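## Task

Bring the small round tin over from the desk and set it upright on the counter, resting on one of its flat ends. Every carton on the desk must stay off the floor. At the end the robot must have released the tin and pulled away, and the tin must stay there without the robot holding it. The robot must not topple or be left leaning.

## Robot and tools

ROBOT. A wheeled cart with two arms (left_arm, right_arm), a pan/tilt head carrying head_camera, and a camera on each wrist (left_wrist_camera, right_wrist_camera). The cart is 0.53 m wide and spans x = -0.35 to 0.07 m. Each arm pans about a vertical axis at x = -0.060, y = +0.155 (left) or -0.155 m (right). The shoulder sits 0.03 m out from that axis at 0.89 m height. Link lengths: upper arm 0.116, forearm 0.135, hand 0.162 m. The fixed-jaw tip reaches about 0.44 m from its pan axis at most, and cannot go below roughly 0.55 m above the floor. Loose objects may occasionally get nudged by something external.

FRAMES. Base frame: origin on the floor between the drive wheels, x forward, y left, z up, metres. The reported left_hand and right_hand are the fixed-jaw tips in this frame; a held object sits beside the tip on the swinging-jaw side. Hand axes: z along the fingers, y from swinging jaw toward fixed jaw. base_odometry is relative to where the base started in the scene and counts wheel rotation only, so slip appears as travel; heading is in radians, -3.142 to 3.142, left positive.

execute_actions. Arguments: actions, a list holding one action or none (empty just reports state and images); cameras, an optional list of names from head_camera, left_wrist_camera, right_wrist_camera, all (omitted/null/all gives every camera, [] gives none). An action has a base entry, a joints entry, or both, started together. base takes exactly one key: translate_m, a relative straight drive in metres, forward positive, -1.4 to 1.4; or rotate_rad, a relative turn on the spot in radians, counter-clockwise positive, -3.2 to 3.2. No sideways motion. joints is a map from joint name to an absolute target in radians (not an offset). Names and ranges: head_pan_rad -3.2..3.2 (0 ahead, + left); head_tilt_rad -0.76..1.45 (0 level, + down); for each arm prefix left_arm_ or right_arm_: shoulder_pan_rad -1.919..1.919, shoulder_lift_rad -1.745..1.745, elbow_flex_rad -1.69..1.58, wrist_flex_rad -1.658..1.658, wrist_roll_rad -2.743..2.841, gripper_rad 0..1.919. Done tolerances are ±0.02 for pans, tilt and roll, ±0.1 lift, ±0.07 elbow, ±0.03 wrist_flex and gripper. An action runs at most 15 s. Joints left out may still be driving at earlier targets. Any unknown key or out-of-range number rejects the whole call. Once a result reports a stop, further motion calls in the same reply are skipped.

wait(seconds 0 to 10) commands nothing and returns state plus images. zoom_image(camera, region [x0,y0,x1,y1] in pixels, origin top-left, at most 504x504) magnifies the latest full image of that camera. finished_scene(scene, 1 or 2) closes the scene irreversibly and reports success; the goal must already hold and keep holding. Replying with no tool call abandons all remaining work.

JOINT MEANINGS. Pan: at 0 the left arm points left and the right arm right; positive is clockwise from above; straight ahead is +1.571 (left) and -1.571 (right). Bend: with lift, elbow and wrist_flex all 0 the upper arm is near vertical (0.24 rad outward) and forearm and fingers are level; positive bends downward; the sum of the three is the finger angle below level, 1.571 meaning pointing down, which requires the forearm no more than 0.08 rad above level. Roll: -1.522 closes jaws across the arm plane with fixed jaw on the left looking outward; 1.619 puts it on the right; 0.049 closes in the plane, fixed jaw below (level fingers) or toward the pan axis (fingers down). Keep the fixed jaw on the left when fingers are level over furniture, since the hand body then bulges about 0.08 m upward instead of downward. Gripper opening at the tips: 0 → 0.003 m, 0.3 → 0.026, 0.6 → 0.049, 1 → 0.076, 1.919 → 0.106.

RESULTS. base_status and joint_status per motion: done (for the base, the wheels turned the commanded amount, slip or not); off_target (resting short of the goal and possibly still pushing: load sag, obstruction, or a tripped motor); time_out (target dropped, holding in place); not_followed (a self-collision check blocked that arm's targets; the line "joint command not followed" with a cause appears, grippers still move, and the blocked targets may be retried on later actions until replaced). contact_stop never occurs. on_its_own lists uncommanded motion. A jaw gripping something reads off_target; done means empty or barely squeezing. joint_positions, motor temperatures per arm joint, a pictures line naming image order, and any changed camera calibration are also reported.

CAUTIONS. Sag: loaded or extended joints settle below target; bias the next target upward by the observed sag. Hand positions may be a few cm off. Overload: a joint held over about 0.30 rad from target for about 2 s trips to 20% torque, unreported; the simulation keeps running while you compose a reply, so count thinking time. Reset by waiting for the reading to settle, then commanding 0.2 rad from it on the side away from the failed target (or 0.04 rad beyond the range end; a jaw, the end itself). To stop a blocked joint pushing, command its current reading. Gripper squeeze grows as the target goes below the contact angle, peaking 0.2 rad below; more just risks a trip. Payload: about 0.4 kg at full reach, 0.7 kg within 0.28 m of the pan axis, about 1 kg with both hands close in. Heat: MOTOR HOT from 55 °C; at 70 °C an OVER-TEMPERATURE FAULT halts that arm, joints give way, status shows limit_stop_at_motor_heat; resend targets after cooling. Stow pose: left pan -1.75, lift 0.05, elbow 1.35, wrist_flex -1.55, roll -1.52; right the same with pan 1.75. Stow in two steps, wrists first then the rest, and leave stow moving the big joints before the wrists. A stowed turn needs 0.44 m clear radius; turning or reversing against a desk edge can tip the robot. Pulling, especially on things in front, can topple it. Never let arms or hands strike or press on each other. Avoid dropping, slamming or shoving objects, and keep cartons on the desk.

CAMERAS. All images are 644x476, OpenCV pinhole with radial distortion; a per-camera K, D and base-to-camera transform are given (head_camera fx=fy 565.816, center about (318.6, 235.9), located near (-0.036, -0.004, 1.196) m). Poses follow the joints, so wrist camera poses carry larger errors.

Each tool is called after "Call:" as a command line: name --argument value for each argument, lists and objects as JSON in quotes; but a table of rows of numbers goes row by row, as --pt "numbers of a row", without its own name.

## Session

Call:
execute_actions --actions '[]'

Scene clock: 0.00 s.
Motor temperatures (°C, as the motors report them): left_arm=[30 29 29 29 29] | right_arm=[30 32 30 33 29]
base_odometry: x=+0.000 y=+0.000 heading=+0.000 (m, m, rad; odometry frame)
base_status: not commanded
joint_positions: head_pan_rad=-0.001 head_tilt_rad=-0.031 left_arm_shoulder_pan_rad=-1.763 left_arm_shoulder_lift_rad=+0.037 left_arm_elbow_flex_rad=+1.403 left_arm_wrist_flex_rad=-1.495 left_arm_wrist_roll_rad=-1.496 left_arm_gripper_rad=+1.920 right_arm_shoulder_pan_rad=+1.718 right_arm_shoulder_lift_rad=+0.069 right_arm_elbow_flex_rad=+1.284 right_arm_wrist_flex_rad=-1.607 right_arm_wrist_roll_rad=-1.546 right_arm_gripper_rad=+1.920
joint_status: not commanded
left_hand: x=-0.2996 y=+0.1005 z=+0.8808 quat_wxyz=(-0.060, -0.683, -0.075, +0.724) (m; base frame)
right_hand: x=-0.3140 y=-0.1251 z=+0.9141 quat_wxyz=(-0.049, +0.610, -0.052, -0.789) (m; base frame)
pictures: head_camera, left_wrist_camera, right_wrist_camera
camera_calibration (this result's frames):
head_camera: T_world_to_cam=[[0.0207848, -0.999355, 0.0292862, -0.0379562], [-0.0052727, -0.0294017, -0.999554, 1.1953], [0.99977, 0.0206211, -0.0058804, 0.0430384], [0, 0, 0, 1]] pos_world=[-0.0359371, -0.00367558, 1.19613]
left_wrist_camera: T_world_to_cam=[[-0.204325, 0.978736, -0.0180703, -0.144817], [0.453369, 0.0782545, -0.887881, 0.933739], [-0.867587, -0.189609, -0.459718, 0.232947], [0, 0, 0, 1]] pos_world=[-0.250817, 0.112837, 0.933522]
right_wrist_camera: T_world_to_cam=[[0.100473, 0.994931, 0.00427615, 0.151455], [0.305157, -0.026725, -0.951927, 0.981295], [-0.946987, 0.096948, -0.306295, 0.0667765], [0, 0, 0, 1]] pos_world=[-0.25143, -0.130936, 0.953927]
Images, in order (width x height): head_camera 644x476, left_wrist_camera 644x476, right_wrist_camera 644x476.

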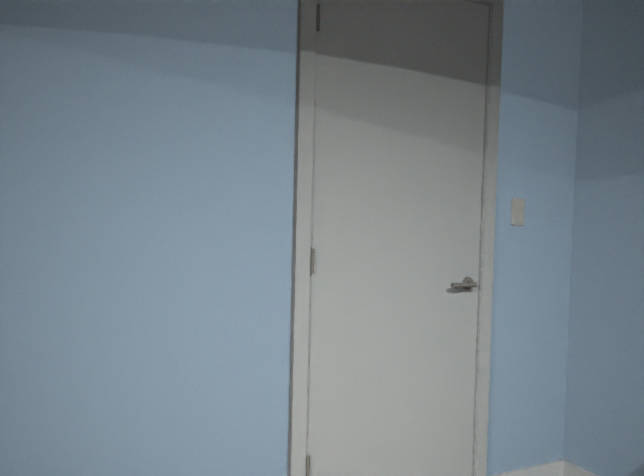

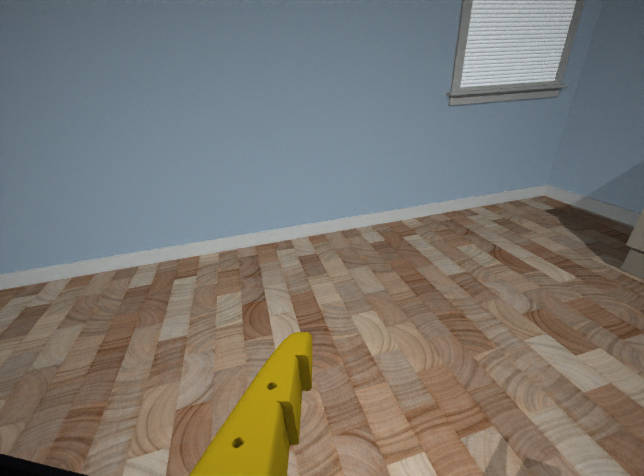

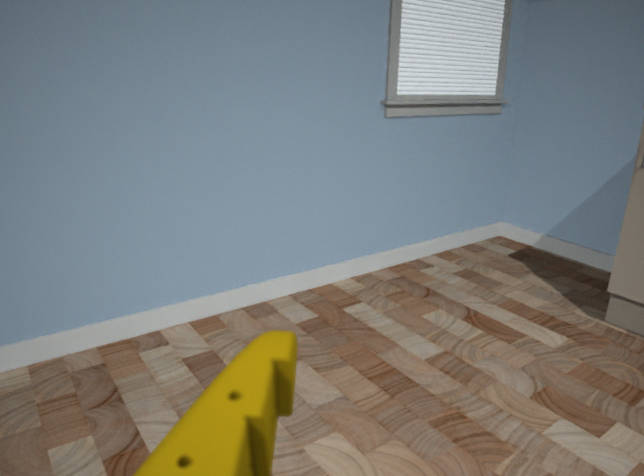

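Counter is left, desk right.

Call:
execute_actions --actions '[{"joints":{"head_pan_rad":-1.25,"head_tilt_rad":0.4}}]' --cameras '["head_camera"]'

Scene clock: 4.87 s.
Motor temperatures (°C, as the motors report them): left_arm=[30 29 29 29 29] | right_arm=[30 32 30 33 29]
base_odometry: x=+0.000 y=+0.000 heading=+0.000 (m, m, rad; odometry frame)
base_status: not commanded
joint_positions: head_pan_rad=-1.240 head_tilt_rad=+0.393 left_arm_shoulder_pan_rad=-1.763 left_arm_shoulder_lift_rad=+0.037 left_arm_elbow_flex_rad=+1.403 left_arm_wrist_flex_rad=-1.495 left_arm_wrist_roll_rad=-1.496 left_arm_gripper_rad=+1.920 right_arm_shoulder_pan_rad=+1.718 right_arm_shoulder_lift_rad=+0.069 right_arm_elbow_flex_rad=+1.284 right_arm_wrist_flex_rad=-1.607 right_arm_wrist_roll_rad=-1.546 right_arm_gripper_rad=+1.920
joint_status: all done
left_hand: x=-0.2996 y=+0.1005 z=+0.8808 quat_wxyz=(-0.060, -0.683, -0.075, +0.724) (m; base frame)
right_hand: x=-0.3140 y=-0.1251 z=+0.9141 quat_wxyz=(-0.049, +0.610, -0.052, -0.789) (m; base frame)
pictures: head_camera
camera_calibration (this result's frames):
head_camera: T_world_to_cam=[[-0.93488, -0.354517, 0.0178347, -0.0696919], [-0.163076, 0.384327, -0.90868, 1.08328], [0.315288, -0.852415, -0.417113, 0.484196], [0, 0, 0, 1]] pos_world=[-0.0411571, -0.0283061, 1.18756]
Images, in order (width x height): head_camera 644x476.

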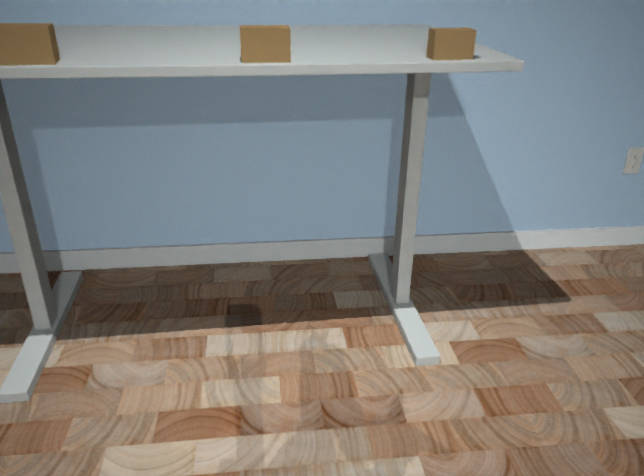

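Call:
execute_actions --actions '[{"base":{"rotate_rad":-1.045},"joints":{"head_pan_rad":0,"head_tilt_rad":0.35}}]' --cameras '["head_camera"]'

Call:
execute_actions --actions '[{"base":{"translate_m":0.85}}]' --cameras '["head_camera"]'

Scene clock: 15.70 s.
Motor temperatures (°C, as the motors report them): left_arm=[30 29 29 29 29] | right_arm=[30 32 30 33 29]
base_odometry: x=+0.000 y=+0.000 heading=-1.044 (m, m, rad; odometry frame)
base_status: done
joint_positions: head_pan_rad=-0.010 head_tilt_rad=+0.363 left_arm_shoulder_pan_rad=-1.763 left_arm_shoulder_lift_rad=+0.037 left_arm_elbow_flex_rad=+1.403 left_arm_wrist_flex_rad=-1.495 left_arm_wrist_roll_rad=-1.496 left_arm_gripper_rad=+1.920 right_arm_shoulder_pan_rad=+1.718 right_arm_shoulder_lift_rad=+0.069 right_arm_elbow_flex_rad=+1.284 right_arm_wrist_flex_rad=-1.607 right_arm_wrist_roll_rad=-1.546 right_arm_gripper_rad=+1.920
joint_status: all done
left_hand: x=-0.2996 y=+0.1005 z=+0.8808 quat_wxyz=(-0.060, -0.683, -0.075, +0.724) (m; base frame)
right_hand: x=-0.3140 y=-0.1251 z=+0.9141 quat_wxyz=(-0.049, +0.610, -0.052, -0.789) (m; base frame)
pictures: head_camera
camera_calibration (this result's frames):
head_camera: T_world_to_cam=[[0.0211283, -0.9996, 0.018781, -0.0258487], [-0.389138, -0.0255261, -0.920826, 1.08664], [0.920937, 0.0121471, -0.389522, 0.480904], [0, 0, 0, 1]] pos_world=[-0.0194845, -0.00394232, 1.18841]
Images, in order (width x height): head_camera 644x476.

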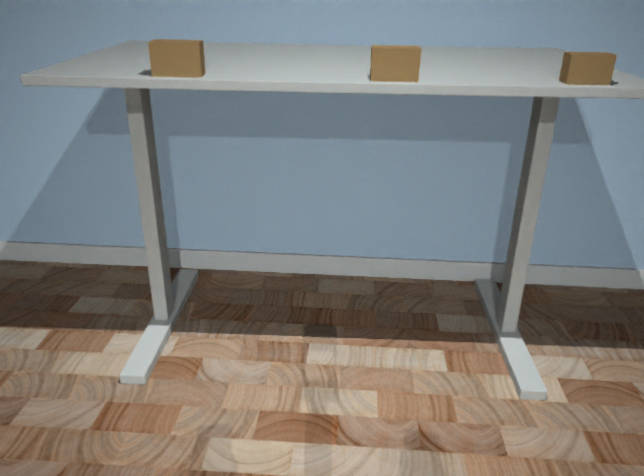

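Scene clock: 20.87 s.
Motor temperatures (°C, as the motors report them): left_arm=[30 29 29 29 29] | right_arm=[30 32 30 33 29]
base_odometry: x=+0.426 y=-0.735 heading=-1.044 (m, m, rad; odometry frame)
base_status: done
joint_positions: head_pan_rad=-0.010 head_tilt_rad=+0.363 left_arm_shoulder_pan_rad=-1.763 left_arm_shoulder_lift_rad=+0.037 left_arm_elbow_flex_rad=+1.403 left_arm_wrist_flex_rad=-1.495 left_arm_wrist_roll_rad=-1.496 left_arm_gripper_rad=+1.920 right_arm_shoulder_pan_rad=+1.718 right_arm_shoulder_lift_rad=+0.069 right_arm_elbow_flex_rad=+1.284 right_arm_wrist_flex_rad=-1.607 right_arm_wrist_roll_rad=-1.546 right_arm_gripper_rad=+1.920
joint_status: not commanded
left_hand: x=-0.2996 y=+0.1005 z=+0.8808 quat_wxyz=(-0.060, -0.683, -0.075, +0.724) (m; base frame)
right_hand: x=-0.3140 y=-0.1251 z=+0.9141 quat_wxyz=(-0.049, +0.610, -0.052, -0.789) (m; base frame)
pictures: head_camera
camera_calibration (this result's frames):
head_camera: T_world_to_cam=[[0.0211264, -0.9996, 0.0187903, -0.0258594], [-0.388864, -0.0255303, -0.920942, 1.08678], [0.921053, 0.0121493, -0.389247, 0.480594], [0, 0, 0, 1]] pos_world=[-0.0194956, -0.0039421, 1.18842]
Images, in order (width x height): head_camera 644x476.

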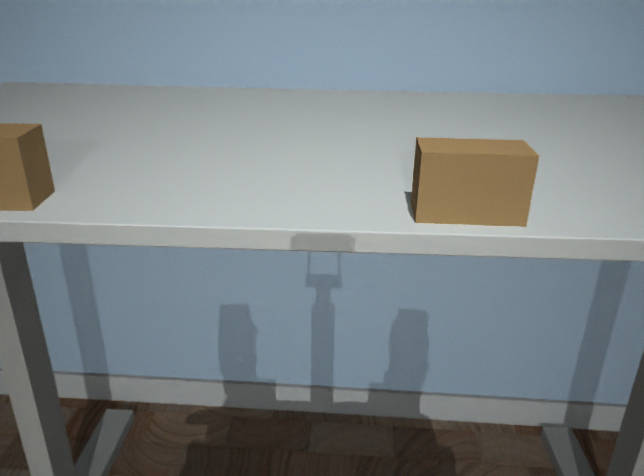

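Call:
execute_actions --actions '[{"base":{"translate_m":0.3},"joints":{"head_pan_rad":-0.45,"head_tilt_rad":0.55}}]' --cameras '["head_camera"]'

Scene clock: 31.30 s.
Motor temperatures (°C, as the motors report them): left_arm=[30 29 29 29 29] | right_arm=[30 32 30 33 29]
base_odometry: x=+0.577 y=-0.994 heading=-1.043 (m, m, rad; odometry frame)
base_status: done
joint_positions: head_pan_rad=-0.440 head_tilt_rad=+0.544 left_arm_shoulder_pan_rad=-1.763 left_arm_shoulder_lift_rad=+0.037 left_arm_elbow_flex_rad=+1.403 left_arm_wrist_flex_rad=-1.495 left_arm_wrist_roll_rad=-1.496 left_arm_gripper_rad=+1.920 right_arm_shoulder_pan_rad=+1.718 right_arm_shoulder_lift_rad=+0.069 right_arm_elbow_flex_rad=+1.284 right_arm_wrist_flex_rad=-1.607 right_arm_wrist_roll_rad=-1.546 right_arm_gripper_rad=+1.920
joint_status: all done
left_hand: x=-0.2996 y=+0.1005 z=+0.8808 quat_wxyz=(-0.060, -0.683, -0.075, +0.724) (m; base frame)
right_hand: x=-0.3140 y=-0.1251 z=+0.9141 quat_wxyz=(-0.049, +0.610, -0.052, -0.789) (m; base frame)
pictures: head_camera
camera_calibration (this result's frames):
head_camera: T_world_to_cam=[[-0.394967, -0.918605, 0.0128798, -0.0386129], [-0.508495, 0.206915, -0.835834, 0.983203], [0.765137, -0.336676, -0.548831, 0.656947], [0, 0, 0, 1]] pos_world=[-0.0179506, -0.0177314, 1.18284]
Images, in order (width x height): head_camera 644x476.

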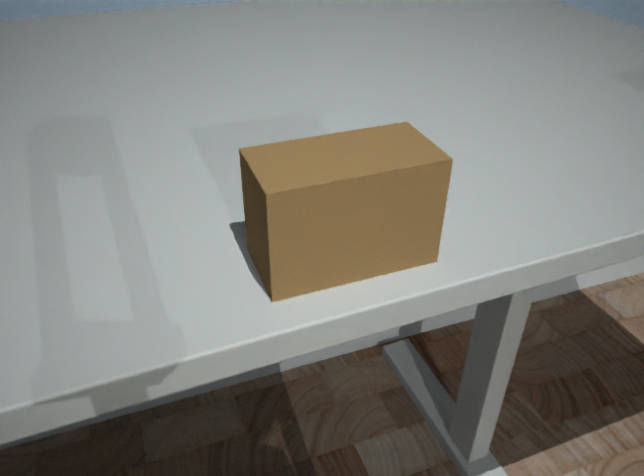

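Call:
execute_actions --actions '[{"base":{"translate_m":0.07},"joints":{"head_pan_rad":-0.85,"head_tilt_rad":0.45}}]' --cameras '["head_camera"]'

Call:
execute_actions --actions '[{"joints":{"head_pan_rad":0.95}}]' --cameras '["head_camera"]'

Scene clock: 38.97 s.
Motor temperatures (°C, as the motors report them): left_arm=[30 29 29 29 29] | right_arm=[30 32 30 33 29]
base_odometry: x=+0.613 y=-1.055 heading=-1.042 (m, m, rad; odometry frame)
base_status: done
joint_positions: head_pan_rad=-0.840 head_tilt_rad=+0.464 left_arm_shoulder_pan_rad=-1.763 left_arm_shoulder_lift_rad=+0.037 left_arm_elbow_flex_rad=+1.403 left_arm_wrist_flex_rad=-1.495 left_arm_wrist_roll_rad=-1.496 left_arm_gripper_rad=+1.920 right_arm_shoulder_pan_rad=+1.718 right_arm_shoulder_lift_rad=+0.069 right_arm_elbow_flex_rad=+1.284 right_arm_wrist_flex_rad=-1.607 right_arm_wrist_roll_rad=-1.546 right_arm_gripper_rad=+1.920
joint_status: all done
left_hand: x=-0.2996 y=+0.1005 z=+0.8808 quat_wxyz=(-0.060, -0.683, -0.075, +0.724) (m; base frame)
right_hand: x=-0.3140 y=-0.1251 z=+0.9141 quat_wxyz=(-0.049, +0.610, -0.052, -0.789) (m; base frame)
pictures: head_camera
camera_calibration (this result's frames):
head_camera: T_world_to_cam=[[-0.722263, -0.691443, 0.0155705, -0.0570927], [-0.341724, 0.337201, -0.877223, 1.03868], [0.6013, -0.638906, -0.47983, 0.569827], [0, 0, 0, 1]] pos_world=[-0.0289311, -0.0256545, 1.18546]
Images, in order (width x height): head_camera 644x476.

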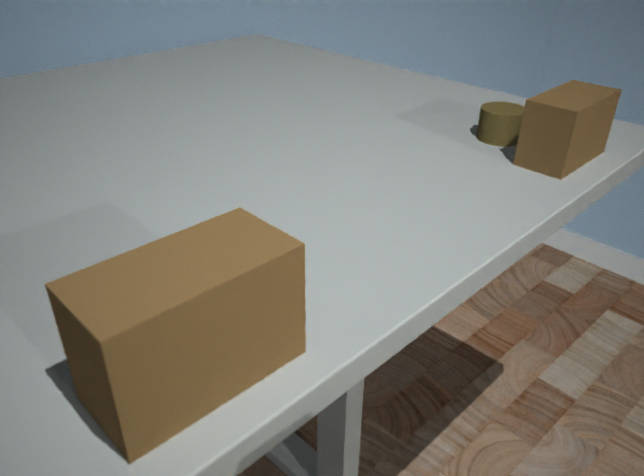

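Scene clock: 40.97 s.
Motor temperatures (°C, as the motors report them): left_arm=[30 29 29 29 29] | right_arm=[30 32 30 33 29]
base_odometry: x=+0.613 y=-1.055 heading=-1.042 (m, m, rad; odometry frame)
base_status: not commanded
joint_positions: head_pan_rad=+0.940 head_tilt_rad=+0.464 left_arm_shoulder_pan_rad=-1.763 left_arm_shoulder_lift_rad=+0.037 left_arm_elbow_flex_rad=+1.403 left_arm_wrist_flex_rad=-1.495 left_arm_wrist_roll_rad=-1.496 left_arm_gripper_rad=+1.920 right_arm_shoulder_pan_rad=+1.718 right_arm_shoulder_lift_rad=+0.069 right_arm_elbow_flex_rad=+1.284 right_arm_wrist_flex_rad=-1.607 right_arm_wrist_roll_rad=-1.546 right_arm_gripper_rad=+1.920
joint_status: all done
left_hand: x=-0.2996 y=+0.1005 z=+0.8808 quat_wxyz=(-0.060, -0.683, -0.075, +0.724) (m; base frame)
right_hand: x=-0.3140 y=-0.1251 z=+0.9141 quat_wxyz=(-0.049, +0.610, -0.052, -0.789) (m; base frame)
pictures: head_camera
camera_calibration (this result's frames):
head_camera: T_world_to_cam=[[0.826381, -0.562896, 0.0155705, 0.0156936], [-0.25887, -0.404309, -0.877223, 1.04257], [0.500081, 0.72089, -0.479831, 0.56507], [0, 0, 0, 1]] pos_world=[-0.0256579, 0.0230034, 1.18546]
Images, in order (width x height): head_camera 644x476.

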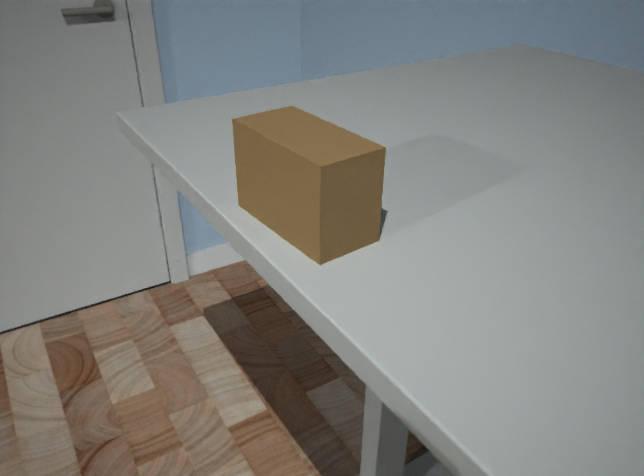

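Call:
execute_actions --actions '[{"base":{"translate_m":-0.35},"joints":{"head_pan_rad":0,"head_tilt_rad":0.6}}]' --cameras '[]'

Call:
execute_actions --actions '[{"base":{"rotate_rad":-1.394}}]' --cameras '["head_camera"]'

Scene clock: 59.57 s.
Motor temperatures (°C, as the motors report them): left_arm=[30 29 29 29 29] | right_arm=[30 32 30 33 29]
base_odometry: x=+0.436 y=-0.753 heading=-1.042 (m, m, rad; odometry frame)
base_status: done
joint_positions: head_pan_rad=+0.010 head_tilt_rad=+0.594 left_arm_shoulder_pan_rad=-1.763 left_arm_shoulder_lift_rad=+0.037 left_arm_elbow_flex_rad=+1.403 left_arm_wrist_flex_rad=-1.495 left_arm_wrist_roll_rad=-1.496 left_arm_gripper_rad=+1.920 right_arm_shoulder_pan_rad=+1.718 right_arm_shoulder_lift_rad=+0.069 right_arm_elbow_flex_rad=+1.284 right_arm_wrist_flex_rad=-1.607 right_arm_wrist_roll_rad=-1.546 right_arm_gripper_rad=+1.920
joint_status: all done
left_hand: x=-0.2996 y=+0.1005 z=+0.8808 quat_wxyz=(-0.060, -0.683, -0.075, +0.724) (m; base frame)
right_hand: x=-0.3140 y=-0.1251 z=+0.9141 quat_wxyz=(-0.049, +0.610, -0.052, -0.789) (m; base frame)
pictures: none
No camera images: the call's "cameras" was empty. Leave "cameras" out to get every camera's image.

Scene clock: 62.00 s.
Motor temperatures (°C, as the motors report them): left_arm=[30 29 29 29 29] | right_arm=[30 32 30 33 29]
base_odometry: x=+0.436 y=-0.752 heading=-2.435 (m, m, rad; odometry frame)
base_status: done
joint_positions: head_pan_rad=+0.010 head_tilt_rad=+0.594 left_arm_shoulder_pan_rad=-1.763 left_arm_shoulder_lift_rad=+0.037 left_arm_elbow_flex_rad=+1.403 left_arm_wrist_flex_rad=-1.495 left_arm_wrist_roll_rad=-1.496 left_arm_gripper_rad=+1.920 right_arm_shoulder_pan_rad=+1.718 right_arm_shoulder_lift_rad=+0.069 right_arm_elbow_flex_rad=+1.284 right_arm_wrist_flex_rad=-1.607 right_arm_wrist_roll_rad=-1.546 right_arm_gripper_rad=+1.920
joint_status: not commanded
left_hand: x=-0.2996 y=+0.1005 z=+0.8808 quat_wxyz=(-0.060, -0.683, -0.075, +0.724) (m; base frame)
right_hand: x=-0.3140 y=-0.1251 z=+0.9141 quat_wxyz=(-0.049, +0.610, -0.052, -0.789) (m; base frame)
pictures: head_camera
camera_calibration (this result's frames):
head_camera: T_world_to_cam=[[0.0444968, -0.998947, 0.0111638, -0.0159829], [-0.589016, -0.0352595, -0.807352, 0.946635], [0.806895, 0.0293489, -0.589965, 0.706254], [0, 0, 0, 1]] pos_world=[-0.0115788, -0.00331595, 1.18111]
Images, in order (width x height): head_camera 644x476.

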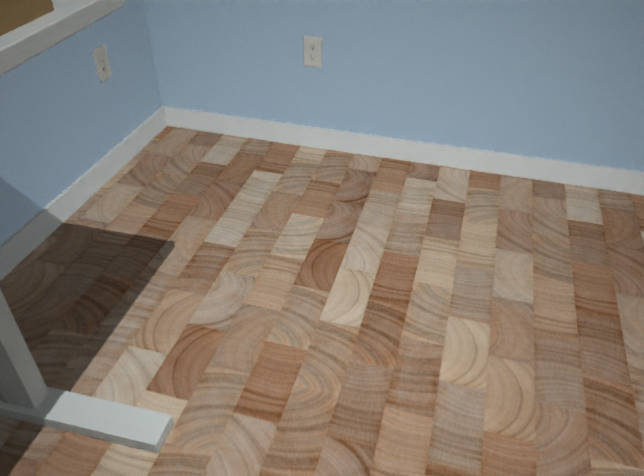

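Call:
execute_actions --actions '[{"base":{"translate_m":1.25}}]' --cameras '[]'

Call:
execute_actions --actions '[{"base":{"rotate_rad":1.394},"joints":{"head_pan_rad":0.75,"head_tilt_rad":0.5}}]' --cameras '["head_camera"]'

Scene clock: 76.40 s.
Motor temperatures (°C, as the motors report them): left_arm=[30 29 29 29 29] | right_arm=[30 32 30 33 29]
base_odometry: x=-0.515 y=-1.564 heading=-2.434 (m, m, rad; odometry frame)
base_status: done
joint_positions: head_pan_rad=+0.010 head_tilt_rad=+0.594 left_arm_shoulder_pan_rad=-1.763 left_arm_shoulder_lift_rad=+0.037 left_arm_elbow_flex_rad=+1.403 left_arm_wrist_flex_rad=-1.495 left_arm_wrist_roll_rad=-1.496 left_arm_gripper_rad=+1.920 right_arm_shoulder_pan_rad=+1.718 right_arm_shoulder_lift_rad=+0.069 right_arm_elbow_flex_rad=+1.284 right_arm_wrist_flex_rad=-1.607 right_arm_wrist_roll_rad=-1.546 right_arm_gripper_rad=+1.920
joint_status: not commanded
left_hand: x=-0.2996 y=+0.1005 z=+0.8808 quat_wxyz=(-0.060, -0.683, -0.075, +0.724) (m; base frame)
right_hand: x=-0.3140 y=-0.1251 z=+0.9141 quat_wxyz=(-0.049, +0.610, -0.052, -0.789) (m; base frame)
pictures: none
No camera images: the call's "cameras" was empty. Leave "cameras" out to get every camera's image.

Scene clock: 78.83 s.
Motor temperatures (°C, as the motors report them): left_arm=[30 29 29 29 29] | right_arm=[30 32 30 33 29]
base_odometry: x=-0.515 y=-1.563 heading=-1.041 (m, m, rad; odometry frame)
base_status: done
joint_positions: head_pan_rad=+0.740 head_tilt_rad=+0.514 left_arm_shoulder_pan_rad=-1.763 left_arm_shoulder_lift_rad=+0.037 left_arm_elbow_flex_rad=+1.403 left_arm_wrist_flex_rad=-1.495 left_arm_wrist_roll_rad=-1.496 left_arm_gripper_rad=+1.920 right_arm_shoulder_pan_rad=+1.718 right_arm_shoulder_lift_rad=+0.069 right_arm_elbow_flex_rad=+1.284 right_arm_wrist_flex_rad=-1.607 right_arm_wrist_roll_rad=-1.546 right_arm_gripper_rad=+1.920
joint_status: all done
left_hand: x=-0.2996 y=+0.1005 z=+0.8808 quat_wxyz=(-0.060, -0.683, -0.075, +0.724) (m; base frame)
right_hand: x=-0.3140 y=-0.1251 z=+0.9141 quat_wxyz=(-0.049, +0.610, -0.052, -0.789) (m; base frame)
pictures: head_camera
camera_calibration (this result's frames):
head_camera: T_world_to_cam=[[0.698657, -0.715322, 0.0139046, 0.0116079], [-0.366063, -0.374098, -0.852084, 1.0086], [0.614716, 0.590225, -0.52322, 0.620398], [0, 0, 0, 1]] pos_world=[-0.0202667, 0.0194452, 1.18386]
Images, in order (width x height): head_camera 644x476.

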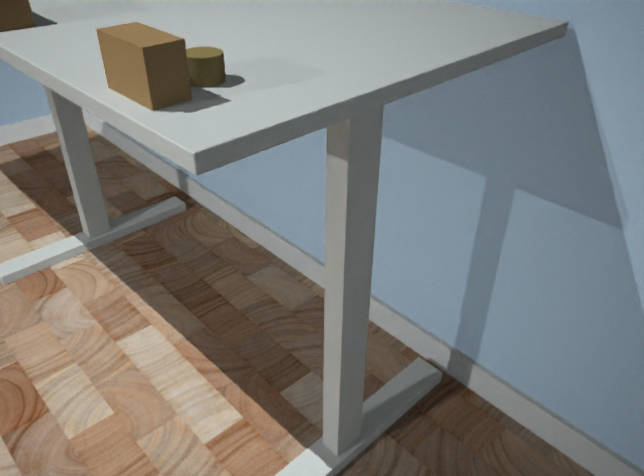

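Call:
execute_actions --actions '[{"base":{"translate_m":0.27},"joints":{"right_arm_shoulder_pan_rad":0.2,"right_arm_shoulder_lift_rad":0.0,"right_arm_elbow_flex_rad":0.5}}]' --cameras '[]'

Call:
execute_actions --actions '[{"base":{"rotate_rad":1.66},"joints":{"head_pan_rad":-0.2,"head_tilt_rad":0.45,"right_arm_shoulder_pan_rad":-1.58,"right_arm_shoulder_lift_rad":0.145,"right_arm_elbow_flex_rad":-0.61,"right_arm_wrist_flex_rad":0.76,"right_arm_wrist_roll_rad":-1.522,"right_arm_gripper_rad":1.0}}]' --cameras '["head_camera","right_wrist_camera"]'

Scene clock: 100.90 s.
Motor temperatures (°C, as the motors report them): left_arm=[30 29 29 29 29] | right_arm=[30 32 30 33 29]
base_odometry: x=-0.378 y=-1.796 heading=-1.039 (m, m, rad; odometry frame)
base_status: done
joint_positions: head_pan_rad=+0.740 head_tilt_rad=+0.514 left_arm_shoulder_pan_rad=-1.763 left_arm_shoulder_lift_rad=+0.037 left_arm_elbow_flex_rad=+1.403 left_arm_wrist_flex_rad=-1.495 left_arm_wrist_roll_rad=-1.496 left_arm_gripper_rad=+1.920 right_arm_shoulder_pan_rad=+0.207 right_arm_shoulder_lift_rad=+0.033 right_arm_elbow_flex_rad=+0.533 right_arm_wrist_flex_rad=-1.607 right_arm_wrist_roll_rad=-1.546 right_arm_gripper_rad=+1.920
joint_status: all done
left_hand: x=-0.2996 y=+0.1005 z=+0.8808 quat_wxyz=(-0.060, -0.683, -0.075, +0.724) (m; base frame)
right_hand: x=-0.1059 y=-0.4110 z=+1.0761 quat_wxyz=(+0.617, +0.205, +0.163, -0.742) (m; base frame)
pictures: none
No camera images: the call's "cameras" was empty. Leave "cameras" out to get every camera's image.

Scene clock: 103.67 s.
Motor temperatures (°C, as the motors report them): left_arm=[30 29 29 29 29] | right_arm=[30 32 30 33 29]
base_odometry: x=-0.378 y=-1.796 heading=+0.620 (m, m, rad; odometry frame)
base_status: done
joint_positions: head_pan_rad=-0.190 head_tilt_rad=+0.464 left_arm_shoulder_pan_rad=-1.763 left_arm_shoulder_lift_rad=+0.037 left_arm_elbow_flex_rad=+1.403 left_arm_wrist_flex_rad=-1.495 left_arm_wrist_roll_rad=-1.496 left_arm_gripper_rad=+1.920 right_arm_shoulder_pan_rad=-1.571 right_arm_shoulder_lift_rad=+0.164 right_arm_elbow_flex_rad=-0.572 right_arm_wrist_flex_rad=+0.757 right_arm_wrist_roll_rad=-1.532 right_arm_gripper_rad=+1.007
joint_status: all done
left_hand: x=-0.2996 y=+0.1005 z=+0.8808 quat_wxyz=(-0.060, -0.683, -0.075, +0.724) (m; base frame)
right_hand: x=+0.2890 y=-0.1473 z=+1.0038 quat_wxyz=(+0.574, +0.004, +0.819, +0.003) (m; base frame)
pictures: head_camera, right_wrist_camera
camera_calibration (this result's frames):
head_camera: T_world_to_cam=[[-0.156531, -0.98755, 0.0155704, -0.0305032], [-0.476111, 0.0616346, -0.877223, 1.03236], [0.865342, -0.144726, -0.479831, 0.582238], [0, 0, 0, 1]] pos_world=[-0.0170898, -0.00948812, 1.18546]
right_wrist_camera: T_world_to_cam=[[0.0455317, -0.998914, -0.00991599, -0.150998], [-0.791498, -0.0300178, -0.610434, 0.855694], [0.609474, 0.0356426, -0.792005, 0.696166], [0, 0, 0, 1]] pos_world=[0.25986, -0.149961, 1.07221]
Images, in order (width x height): head_camera 644x476, right_wrist_camera 644x476.

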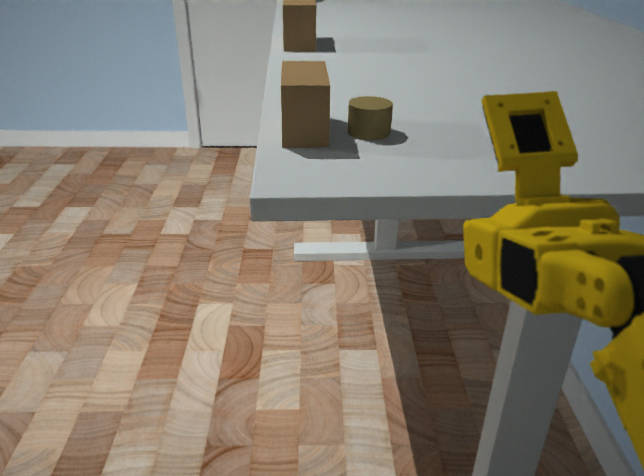

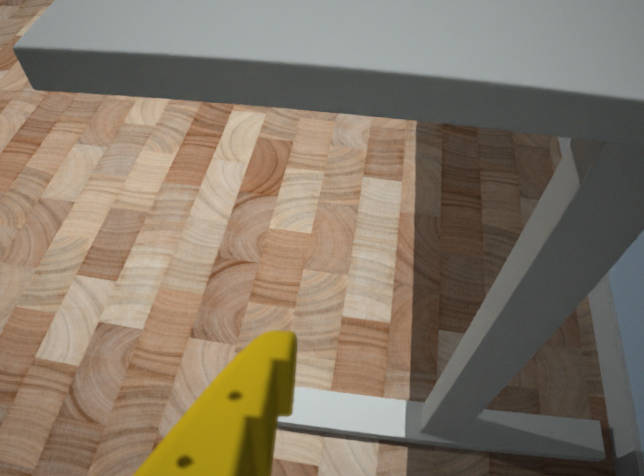

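Call:
execute_actions --actions '[{"base":{"rotate_rad":0.06}}]' --cameras '[]'

Call:
execute_actions --actions '[{"base":{"translate_m":0.2},"joints":{"head_pan_rad":-0.4,"head_tilt_rad":0.55}}]' --cameras '["head_camera","right_wrist_camera"]'

Scene clock: 115.07 s.
Motor temperatures (°C, as the motors report them): left_arm=[30 29 29 29 29] | right_arm=[30 32 30 33 29]
base_odometry: x=-0.378 y=-1.796 heading=+0.682 (m, m, rad; odometry frame)
base_status: done
joint_positions: head_pan_rad=-0.190 head_tilt_rad=+0.464 left_arm_shoulder_pan_rad=-1.763 left_arm_shoulder_lift_rad=+0.037 left_arm_elbow_flex_rad=+1.403 left_arm_wrist_flex_rad=-1.495 left_arm_wrist_roll_rad=-1.496 left_arm_gripper_rad=+1.920 right_arm_shoulder_pan_rad=-1.572 right_arm_shoulder_lift_rad=+0.164 right_arm_elbow_flex_rad=-0.572 right_arm_wrist_flex_rad=+0.757 right_arm_wrist_roll_rad=-1.532 right_arm_gripper_rad=+1.007
joint_status: not commanded
left_hand: x=-0.2996 y=+0.1005 z=+0.8808 quat_wxyz=(-0.060, -0.683, -0.075, +0.724) (m; base frame)
right_hand: x=+0.2890 y=-0.1467 z=+1.0038 quat_wxyz=(+0.574, +0.004, +0.819, +0.003) (m; base frame)
pictures: none
No camera images: the call's "cameras" was empty. Leave "cameras" out to get every camera's image.

Scene clock: 116.90 s.
Motor temperatures (°C, as the motors report them): left_arm=[30 29 29 29 29] | right_arm=[30 32 30 33 29]
base_odometry: x=-0.223 y=-1.669 heading=+0.683 (m, m, rad; odometry frame)
base_status: done
joint_positions: head_pan_rad=-0.390 head_tilt_rad=+0.544 left_arm_shoulder_pan_rad=-1.763 left_arm_shoulder_lift_rad=+0.037 left_arm_elbow_flex_rad=+1.403 left_arm_wrist_flex_rad=-1.495 left_arm_wrist_roll_rad=-1.496 left_arm_gripper_rad=+1.920 right_arm_shoulder_pan_rad=-1.572 right_arm_shoulder_lift_rad=+0.164 right_arm_elbow_flex_rad=-0.573 right_arm_wrist_flex_rad=+0.757 right_arm_wrist_roll_rad=-1.532 right_arm_gripper_rad=+1.007
joint_status: all done
left_hand: x=-0.2996 y=+0.1005 z=+0.8808 quat_wxyz=(-0.060, -0.683, -0.075, +0.724) (m; base frame)
right_hand: x=+0.2889 y=-0.1467 z=+1.0042 quat_wxyz=(+0.574, +0.004, +0.819, +0.003) (m; base frame)
pictures: head_camera, right_wrist_camera
camera_calibration (this result's frames):
head_camera: T_world_to_cam=[[-0.348557, -0.937199, 0.0128798, -0.0364316], [-0.518202, 0.18124, -0.835834, 0.982747], [0.781009, -0.29801, -0.548831, 0.657693], [0, 0, 0, 1]] pos_world=[-0.0171006, -0.0162572, 1.18284]
right_wrist_camera: T_world_to_cam=[[0.0470791, -0.998843, -0.00984619, -0.150965], [-0.790514, -0.0312304, -0.611648, 0.856708], [0.610632, 0.0365794, -0.791069, 0.695352], [0, 0, 0, 1]] pos_world=[0.259742, -0.149471, 1.07259]
Images, in order (width x height): head_camera 644x476, right_wrist_camera 644x476.

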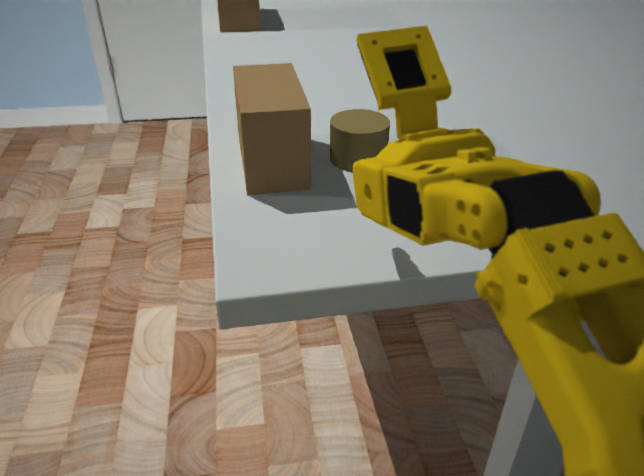

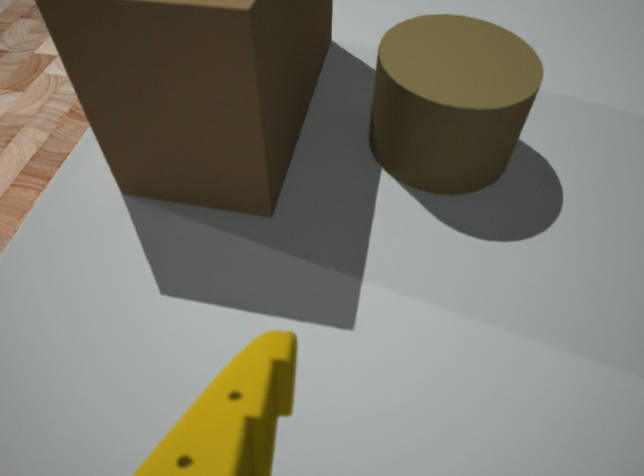

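Call:
execute_actions --actions '[{"base":{"translate_m":0.03},"joints":{"right_arm_shoulder_pan_rad":-1.532,"right_arm_shoulder_lift_rad":0.25}}]' --cameras '["head_camera","right_wrist_camera"]'

Scene clock: 129.33 s.
Motor temperatures (°C, as the motors report them): left_arm=[30 29 29 29 29] | right_arm=[30 32 30 33 29]
base_odometry: x=-0.199 y=-1.650 heading=+0.683 (m, m, rad; odometry frame)
base_status: done
joint_positions: head_pan_rad=-0.390 head_tilt_rad=+0.544 left_arm_shoulder_pan_rad=-1.763 left_arm_shoulder_lift_rad=+0.037 left_arm_elbow_flex_rad=+1.403 left_arm_wrist_flex_rad=-1.495 left_arm_wrist_roll_rad=-1.496 left_arm_gripper_rad=+1.920 right_arm_shoulder_pan_rad=-1.542 right_arm_shoulder_lift_rad=+0.271 right_arm_elbow_flex_rad=-0.575 right_arm_wrist_flex_rad=+0.757 right_arm_wrist_roll_rad=-1.532 right_arm_gripper_rad=+1.007
joint_status: all done
left_hand: x=-0.2996 y=+0.1005 z=+0.8808 quat_wxyz=(-0.060, -0.683, -0.075, +0.724) (m; base frame)
right_hand: x=+0.2990 y=-0.1577 z=+0.9698 quat_wxyz=(+0.530, +0.017, +0.848, -0.005) (m; base frame)
pictures: head_camera, right_wrist_camera
camera_calibration (this result's frames):
head_camera: T_world_to_cam=[[-0.348641, -0.937168, 0.0128763, -0.0364314], [-0.518267, 0.18132, -0.835777, 0.982678], [0.780929, -0.298059, -0.548918, 0.65779], [0, 0, 0, 1]] pos_world=[-0.017099, -0.0162612, 1.18284]
right_wrist_camera: T_world_to_cam=[[0.0151233, -0.999779, -0.0145986, -0.148748], [-0.851269, -0.00521523, -0.524704, 0.781283], [0.524512, 0.0203626, -0.851159, 0.743881], [0, 0, 0, 1]] pos_world=[0.277157, -0.159788, 1.04093]
Images, in order (width x height): head_camera 644x476, right_wrist_camera 644x476.

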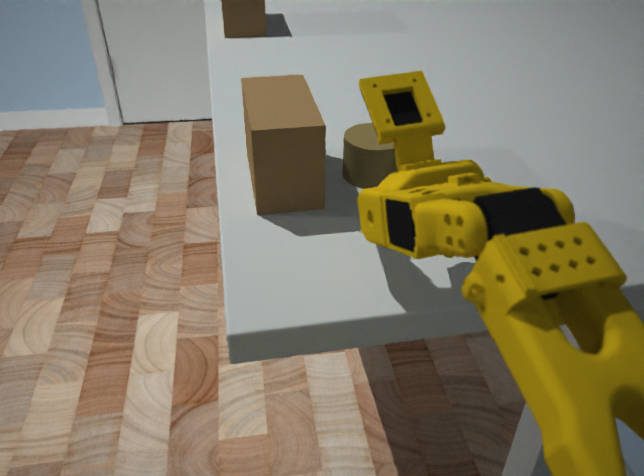

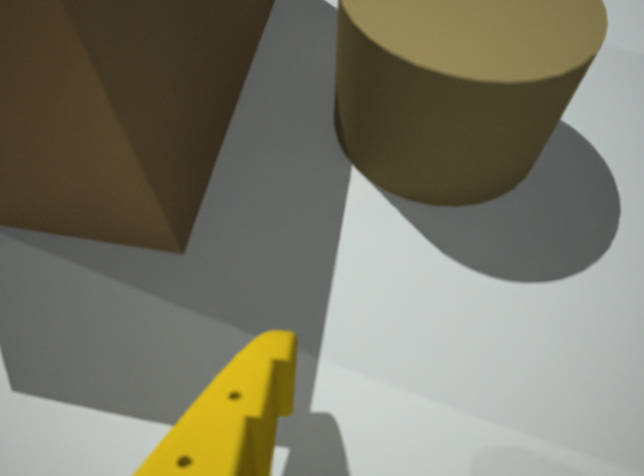

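Call:
execute_actions --actions '[{"base":{"translate_m":0.045},"joints":{"head_tilt_rad":0.65}}]' --cameras '["head_camera","right_wrist_camera"]'

Scene clock: 135.43 s.
Motor temperatures (°C, as the motors report them): left_arm=[30 29 29 29 29] | right_arm=[30 32 30 33 29]
base_odometry: x=-0.164 y=-1.621 heading=+0.683 (m, m, rad; odometry frame)
base_status: done
joint_positions: head_pan_rad=-0.390 head_tilt_rad=+0.644 left_arm_shoulder_pan_rad=-1.763 left_arm_shoulder_lift_rad=+0.037 left_arm_elbow_flex_rad=+1.403 left_arm_wrist_flex_rad=-1.495 left_arm_wrist_roll_rad=-1.496 left_arm_gripper_rad=+1.920 right_arm_shoulder_pan_rad=-1.542 right_arm_shoulder_lift_rad=+0.271 right_arm_elbow_flex_rad=-0.575 right_arm_wrist_flex_rad=+0.757 right_arm_wrist_roll_rad=-1.532 right_arm_gripper_rad=+1.007
joint_status: all done
left_hand: x=-0.2996 y=+0.1005 z=+0.8808 quat_wxyz=(-0.060, -0.683, -0.075, +0.724) (m; base frame)
right_hand: x=+0.2990 y=-0.1577 z=+0.9698 quat_wxyz=(+0.530, +0.017, +0.848, -0.005) (m; base frame)
pictures: head_camera, right_wrist_camera
camera_calibration (this result's frames):
head_camera: T_world_to_cam=[[-0.347632, -0.937584, 0.0094135, -0.0323984], [-0.593045, 0.212088, -0.776735, 0.911206], [0.726257, -0.275601, -0.629758, 0.748266], [0, 0, 0, 1]] pos_world=[-0.0143105, -0.0174089, 1.1793]
right_wrist_camera: T_world_to_cam=[[0.0151233, -0.999779, -0.0145986, -0.148748], [-0.851269, -0.00521523, -0.524704, 0.781283], [0.524512, 0.0203626, -0.851159, 0.743881], [0, 0, 0, 1]] pos_world=[0.277157, -0.159788, 1.04093]
Images, in order (width x height): head_camera 644x476, right_wrist_camera 644x476.

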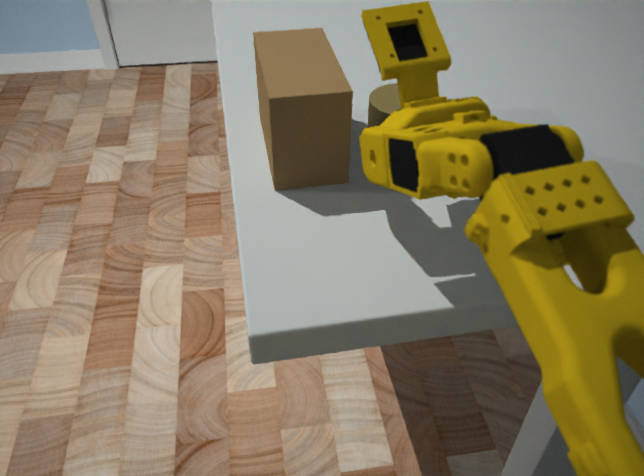

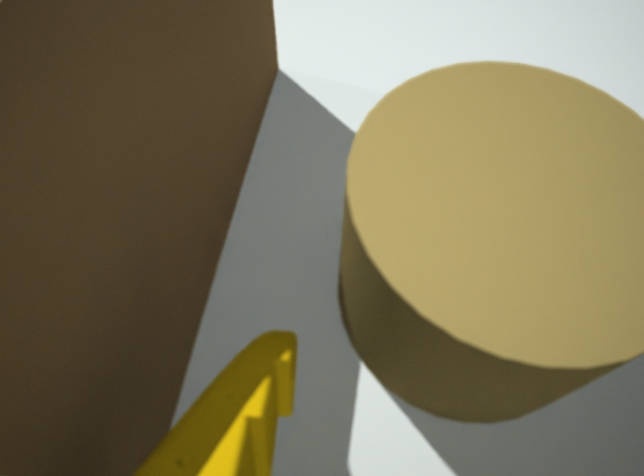

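Call:
execute_actions --actions '[{"base":{"translate_m":0.028},"joints":{"right_arm_shoulder_pan_rad":-1.517}}]' --cameras '["head_camera","right_wrist_camera"]'

Scene clock: 143.97 s.
Motor temperatures (°C, as the motors report them): left_arm=[30 29 29 29 29] | right_arm=[30 32 30 33 29]
base_odometry: x=-0.142 y=-1.603 heading=+0.682 (m, m, rad; odometry frame)
base_status: done
joint_positions: head_pan_rad=-0.390 head_tilt_rad=+0.645 left_arm_shoulder_pan_rad=-1.763 left_arm_shoulder_lift_rad=+0.037 left_arm_elbow_flex_rad=+1.403 left_arm_wrist_flex_rad=-1.495 left_arm_wrist_roll_rad=-1.496 left_arm_gripper_rad=+1.920 right_arm_shoulder_pan_rad=-1.525 right_arm_shoulder_lift_rad=+0.271 right_arm_elbow_flex_rad=-0.575 right_arm_wrist_flex_rad=+0.757 right_arm_wrist_roll_rad=-1.532 right_arm_gripper_rad=+1.007
joint_status: all done
left_hand: x=-0.2996 y=+0.1005 z=+0.8808 quat_wxyz=(-0.060, -0.683, -0.075, +0.724) (m; base frame)
right_hand: x=+0.2989 y=-0.1638 z=+0.9698 quat_wxyz=(+0.530, +0.024, +0.848, -0.009) (m; base frame)
pictures: head_camera, right_wrist_camera
camera_calibration (this result's frames):
head_camera: T_world_to_cam=[[-0.347648, -0.937578, 0.00941069, -0.0323959], [-0.593099, 0.212122, -0.776684, 0.911145], [0.726206, -0.275594, -0.62982, 0.748335], [0, 0, 0, 1]] pos_world=[-0.0143087, -0.0174104, 1.17929]
right_wrist_camera: T_world_to_cam=[[-0.0017481, -0.999892, -0.0145986, -0.149777], [-0.851235, 0.00914896, -0.524704, 0.783511], [0.524781, 0.0115096, -0.851159, 0.742525], [0, 0, 0, 1]] pos_world=[0.277028, -0.165476, 1.04093]
Images, in order (width x height): head_camera 644x476, right_wrist_camera 644x476.

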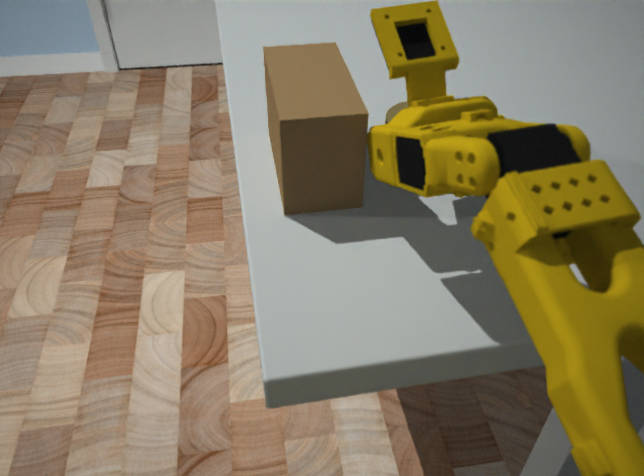

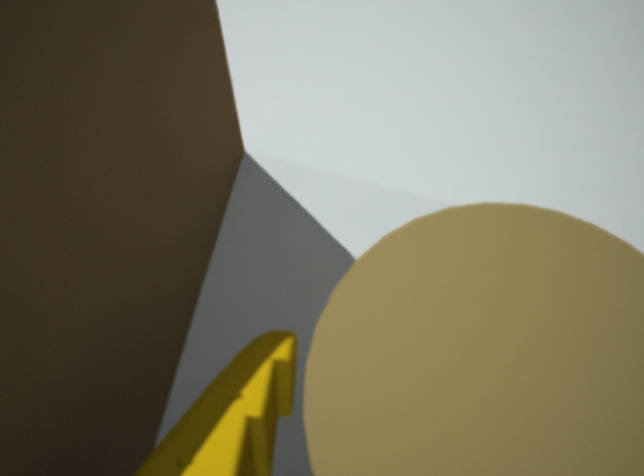

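Good. Close (contact ≈0.62).

Call:
execute_actions --actions '[{"joints":{"right_arm_gripper_rad":0.43}}]' --cameras '["right_wrist_camera"]'

Scene clock: 148.93 s.
Motor temperatures (°C, as the motors report them): left_arm=[30 29 29 29 29] | right_arm=[30 32 30 33 29]
base_odometry: x=-0.142 y=-1.603 heading=+0.682 (m, m, rad; odometry frame)
base_status: not commanded
joint_positions: head_pan_rad=-0.390 head_tilt_rad=+0.645 left_arm_shoulder_pan_rad=-1.763 left_arm_shoulder_lift_rad=+0.037 left_arm_elbow_flex_rad=+1.403 left_arm_wrist_flex_rad=-1.495 left_arm_wrist_roll_rad=-1.496 left_arm_gripper_rad=+1.920 right_arm_shoulder_pan_rad=-1.525 right_arm_shoulder_lift_rad=+0.271 right_arm_elbow_flex_rad=-0.575 right_arm_wrist_flex_rad=+0.757 right_arm_wrist_roll_rad=-1.532 right_arm_gripper_rad=+0.632
joint_status: right_arm_gripper_rad off_target (ended at +0.632, target +0.430)
left_hand: x=-0.2996 y=+0.1005 z=+0.8808 quat_wxyz=(-0.060, -0.683, -0.075, +0.724) (m; base frame)
right_hand: x=+0.2989 y=-0.1638 z=+0.9698 quat_wxyz=(+0.530, +0.024, +0.848, -0.009) (m; base frame)
pictures: right_wrist_camera
camera_calibration (this result's frames):
right_wrist_camera: T_world_to_cam=[[-0.0017481, -0.999892, -0.0145986, -0.149777], [-0.851235, 0.00914896, -0.524704, 0.783511], [0.524781, 0.0115096, -0.851159, 0.742525], [0, 0, 0, 1]] pos_world=[0.277028, -0.165476, 1.04093]
Images, in order (width x height): right_wrist_camera 644x476.

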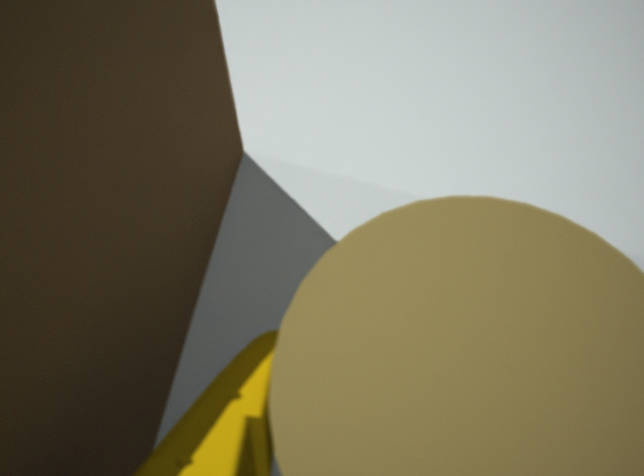

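Call:
execute_actions --actions '[{"joints":{"right_arm_shoulder_lift_rad":0.1,"right_arm_shoulder_pan_rad":-1.45}}]' --cameras '["head_camera"]'

Call:
execute_actions --actions '[{"base":{"translate_m":-0.33},"joints":{"head_pan_rad":1.2,"head_tilt_rad":0.25}}]' --cameras '["head_camera","right_wrist_camera"]'

Scene clock: 154.93 s.
Motor temperatures (°C, as the motors report them): left_arm=[30 29 29 29 29] | right_arm=[30 32 30 33 29]
base_odometry: x=-0.142 y=-1.603 heading=+0.682 (m, m, rad; odometry frame)
base_status: not commanded
joint_positions: head_pan_rad=-0.390 head_tilt_rad=+0.645 left_arm_shoulder_pan_rad=-1.763 left_arm_shoulder_lift_rad=+0.037 left_arm_elbow_flex_rad=+1.403 left_arm_wrist_flex_rad=-1.495 left_arm_wrist_roll_rad=-1.496 left_arm_gripper_rad=+1.920 right_arm_shoulder_pan_rad=-1.459 right_arm_shoulder_lift_rad=+0.148 right_arm_elbow_flex_rad=-0.575 right_arm_wrist_flex_rad=+0.758 right_arm_wrist_roll_rad=-1.532 right_arm_gripper_rad=+0.631
joint_status: all done
left_hand: x=-0.2996 y=+0.1005 z=+0.8808 quat_wxyz=(-0.060, -0.683, -0.075, +0.724) (m; base frame)
right_hand: x=+0.2858 y=-0.1861 z=+1.0092 quat_wxyz=(+0.580, +0.050, +0.813, -0.030) (m; base frame)
pictures: head_camera
camera_calibration (this result's frames):
head_camera: T_world_to_cam=[[-0.347648, -0.937578, 0.00941069, -0.0323959], [-0.593099, 0.212122, -0.776684, 0.911145], [0.726206, -0.275594, -0.62982, 0.748335], [0, 0, 0, 1]] pos_world=[-0.0143087, -0.0174104, 1.17929]
Images, in order (width x height): head_camera 644x476.

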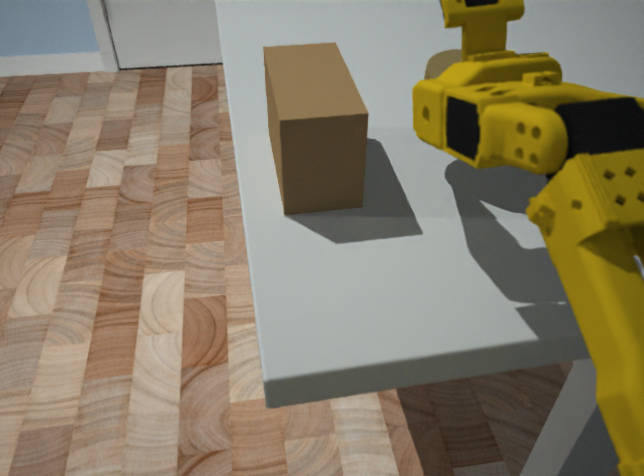

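Scene clock: 157.43 s.
Motor temperatures (°C, as the motors report them): left_arm=[30 29 29 29 29] | right_arm=[30 32 30 33 29]
base_odometry: x=-0.398 y=-1.811 heading=+0.679 (m, m, rad; odometry frame)
base_status: done
joint_positions: head_pan_rad=+1.190 head_tilt_rad=+0.263 left_arm_shoulder_pan_rad=-1.763 left_arm_shoulder_lift_rad=+0.037 left_arm_elbow_flex_rad=+1.403 left_arm_wrist_flex_rad=-1.495 left_arm_wrist_roll_rad=-1.496 left_arm_gripper_rad=+1.920 right_arm_shoulder_pan_rad=-1.459 right_arm_shoulder_lift_rad=+0.147 right_arm_elbow_flex_rad=-0.575 right_arm_wrist_flex_rad=+0.758 right_arm_wrist_roll_rad=-1.532 right_arm_gripper_rad=+0.631
joint_status: all done
left_hand: x=-0.2996 y=+0.1005 z=+0.8808 quat_wxyz=(-0.060, -0.683, -0.075, +0.724) (m; base frame)
right_hand: x=+0.2857 y=-0.1861 z=+1.0097 quat_wxyz=(+0.580, +0.050, +0.812, -0.030) (m; base frame)
pictures: head_camera, right_wrist_camera
camera_calibration (this result's frames):
head_camera: T_world_to_cam=[[0.938617, -0.344271, 0.0218063, 0.0137912], [-0.0821062, -0.284356, -0.955196, 1.14063], [0.335048, 0.894773, -0.295168, 0.344767], [0, 0, 0, 1]] pos_world=[-0.0348051, 0.0206048, 1.19099]
right_wrist_camera: T_world_to_cam=[[-0.0662051, -0.997765, -0.00907699, -0.158282], [-0.778596, 0.0573474, -0.6249, 0.882726], [0.624024, -0.0343042, -0.780652, 0.675655], [0, 0, 0, 1]] pos_world=[0.255183, -0.185372, 1.07763]
Images, in order (width x height): head_camera 644x476, right_wrist_camera 644x476.

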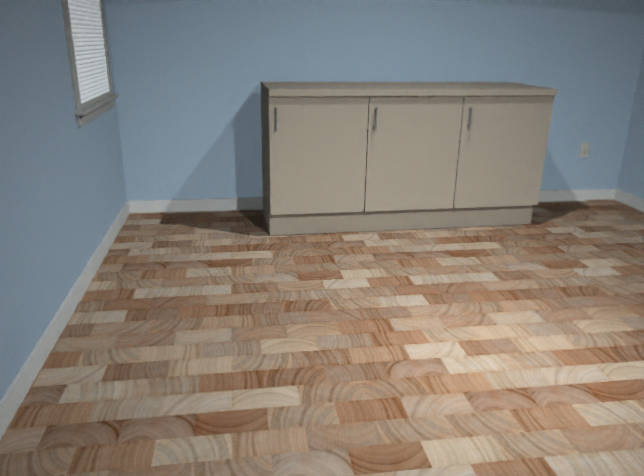

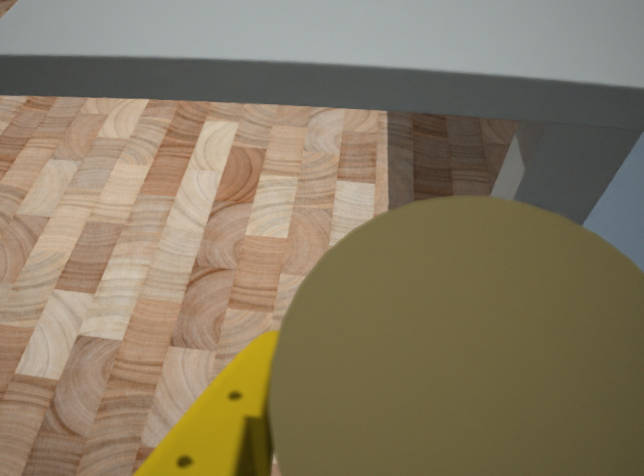

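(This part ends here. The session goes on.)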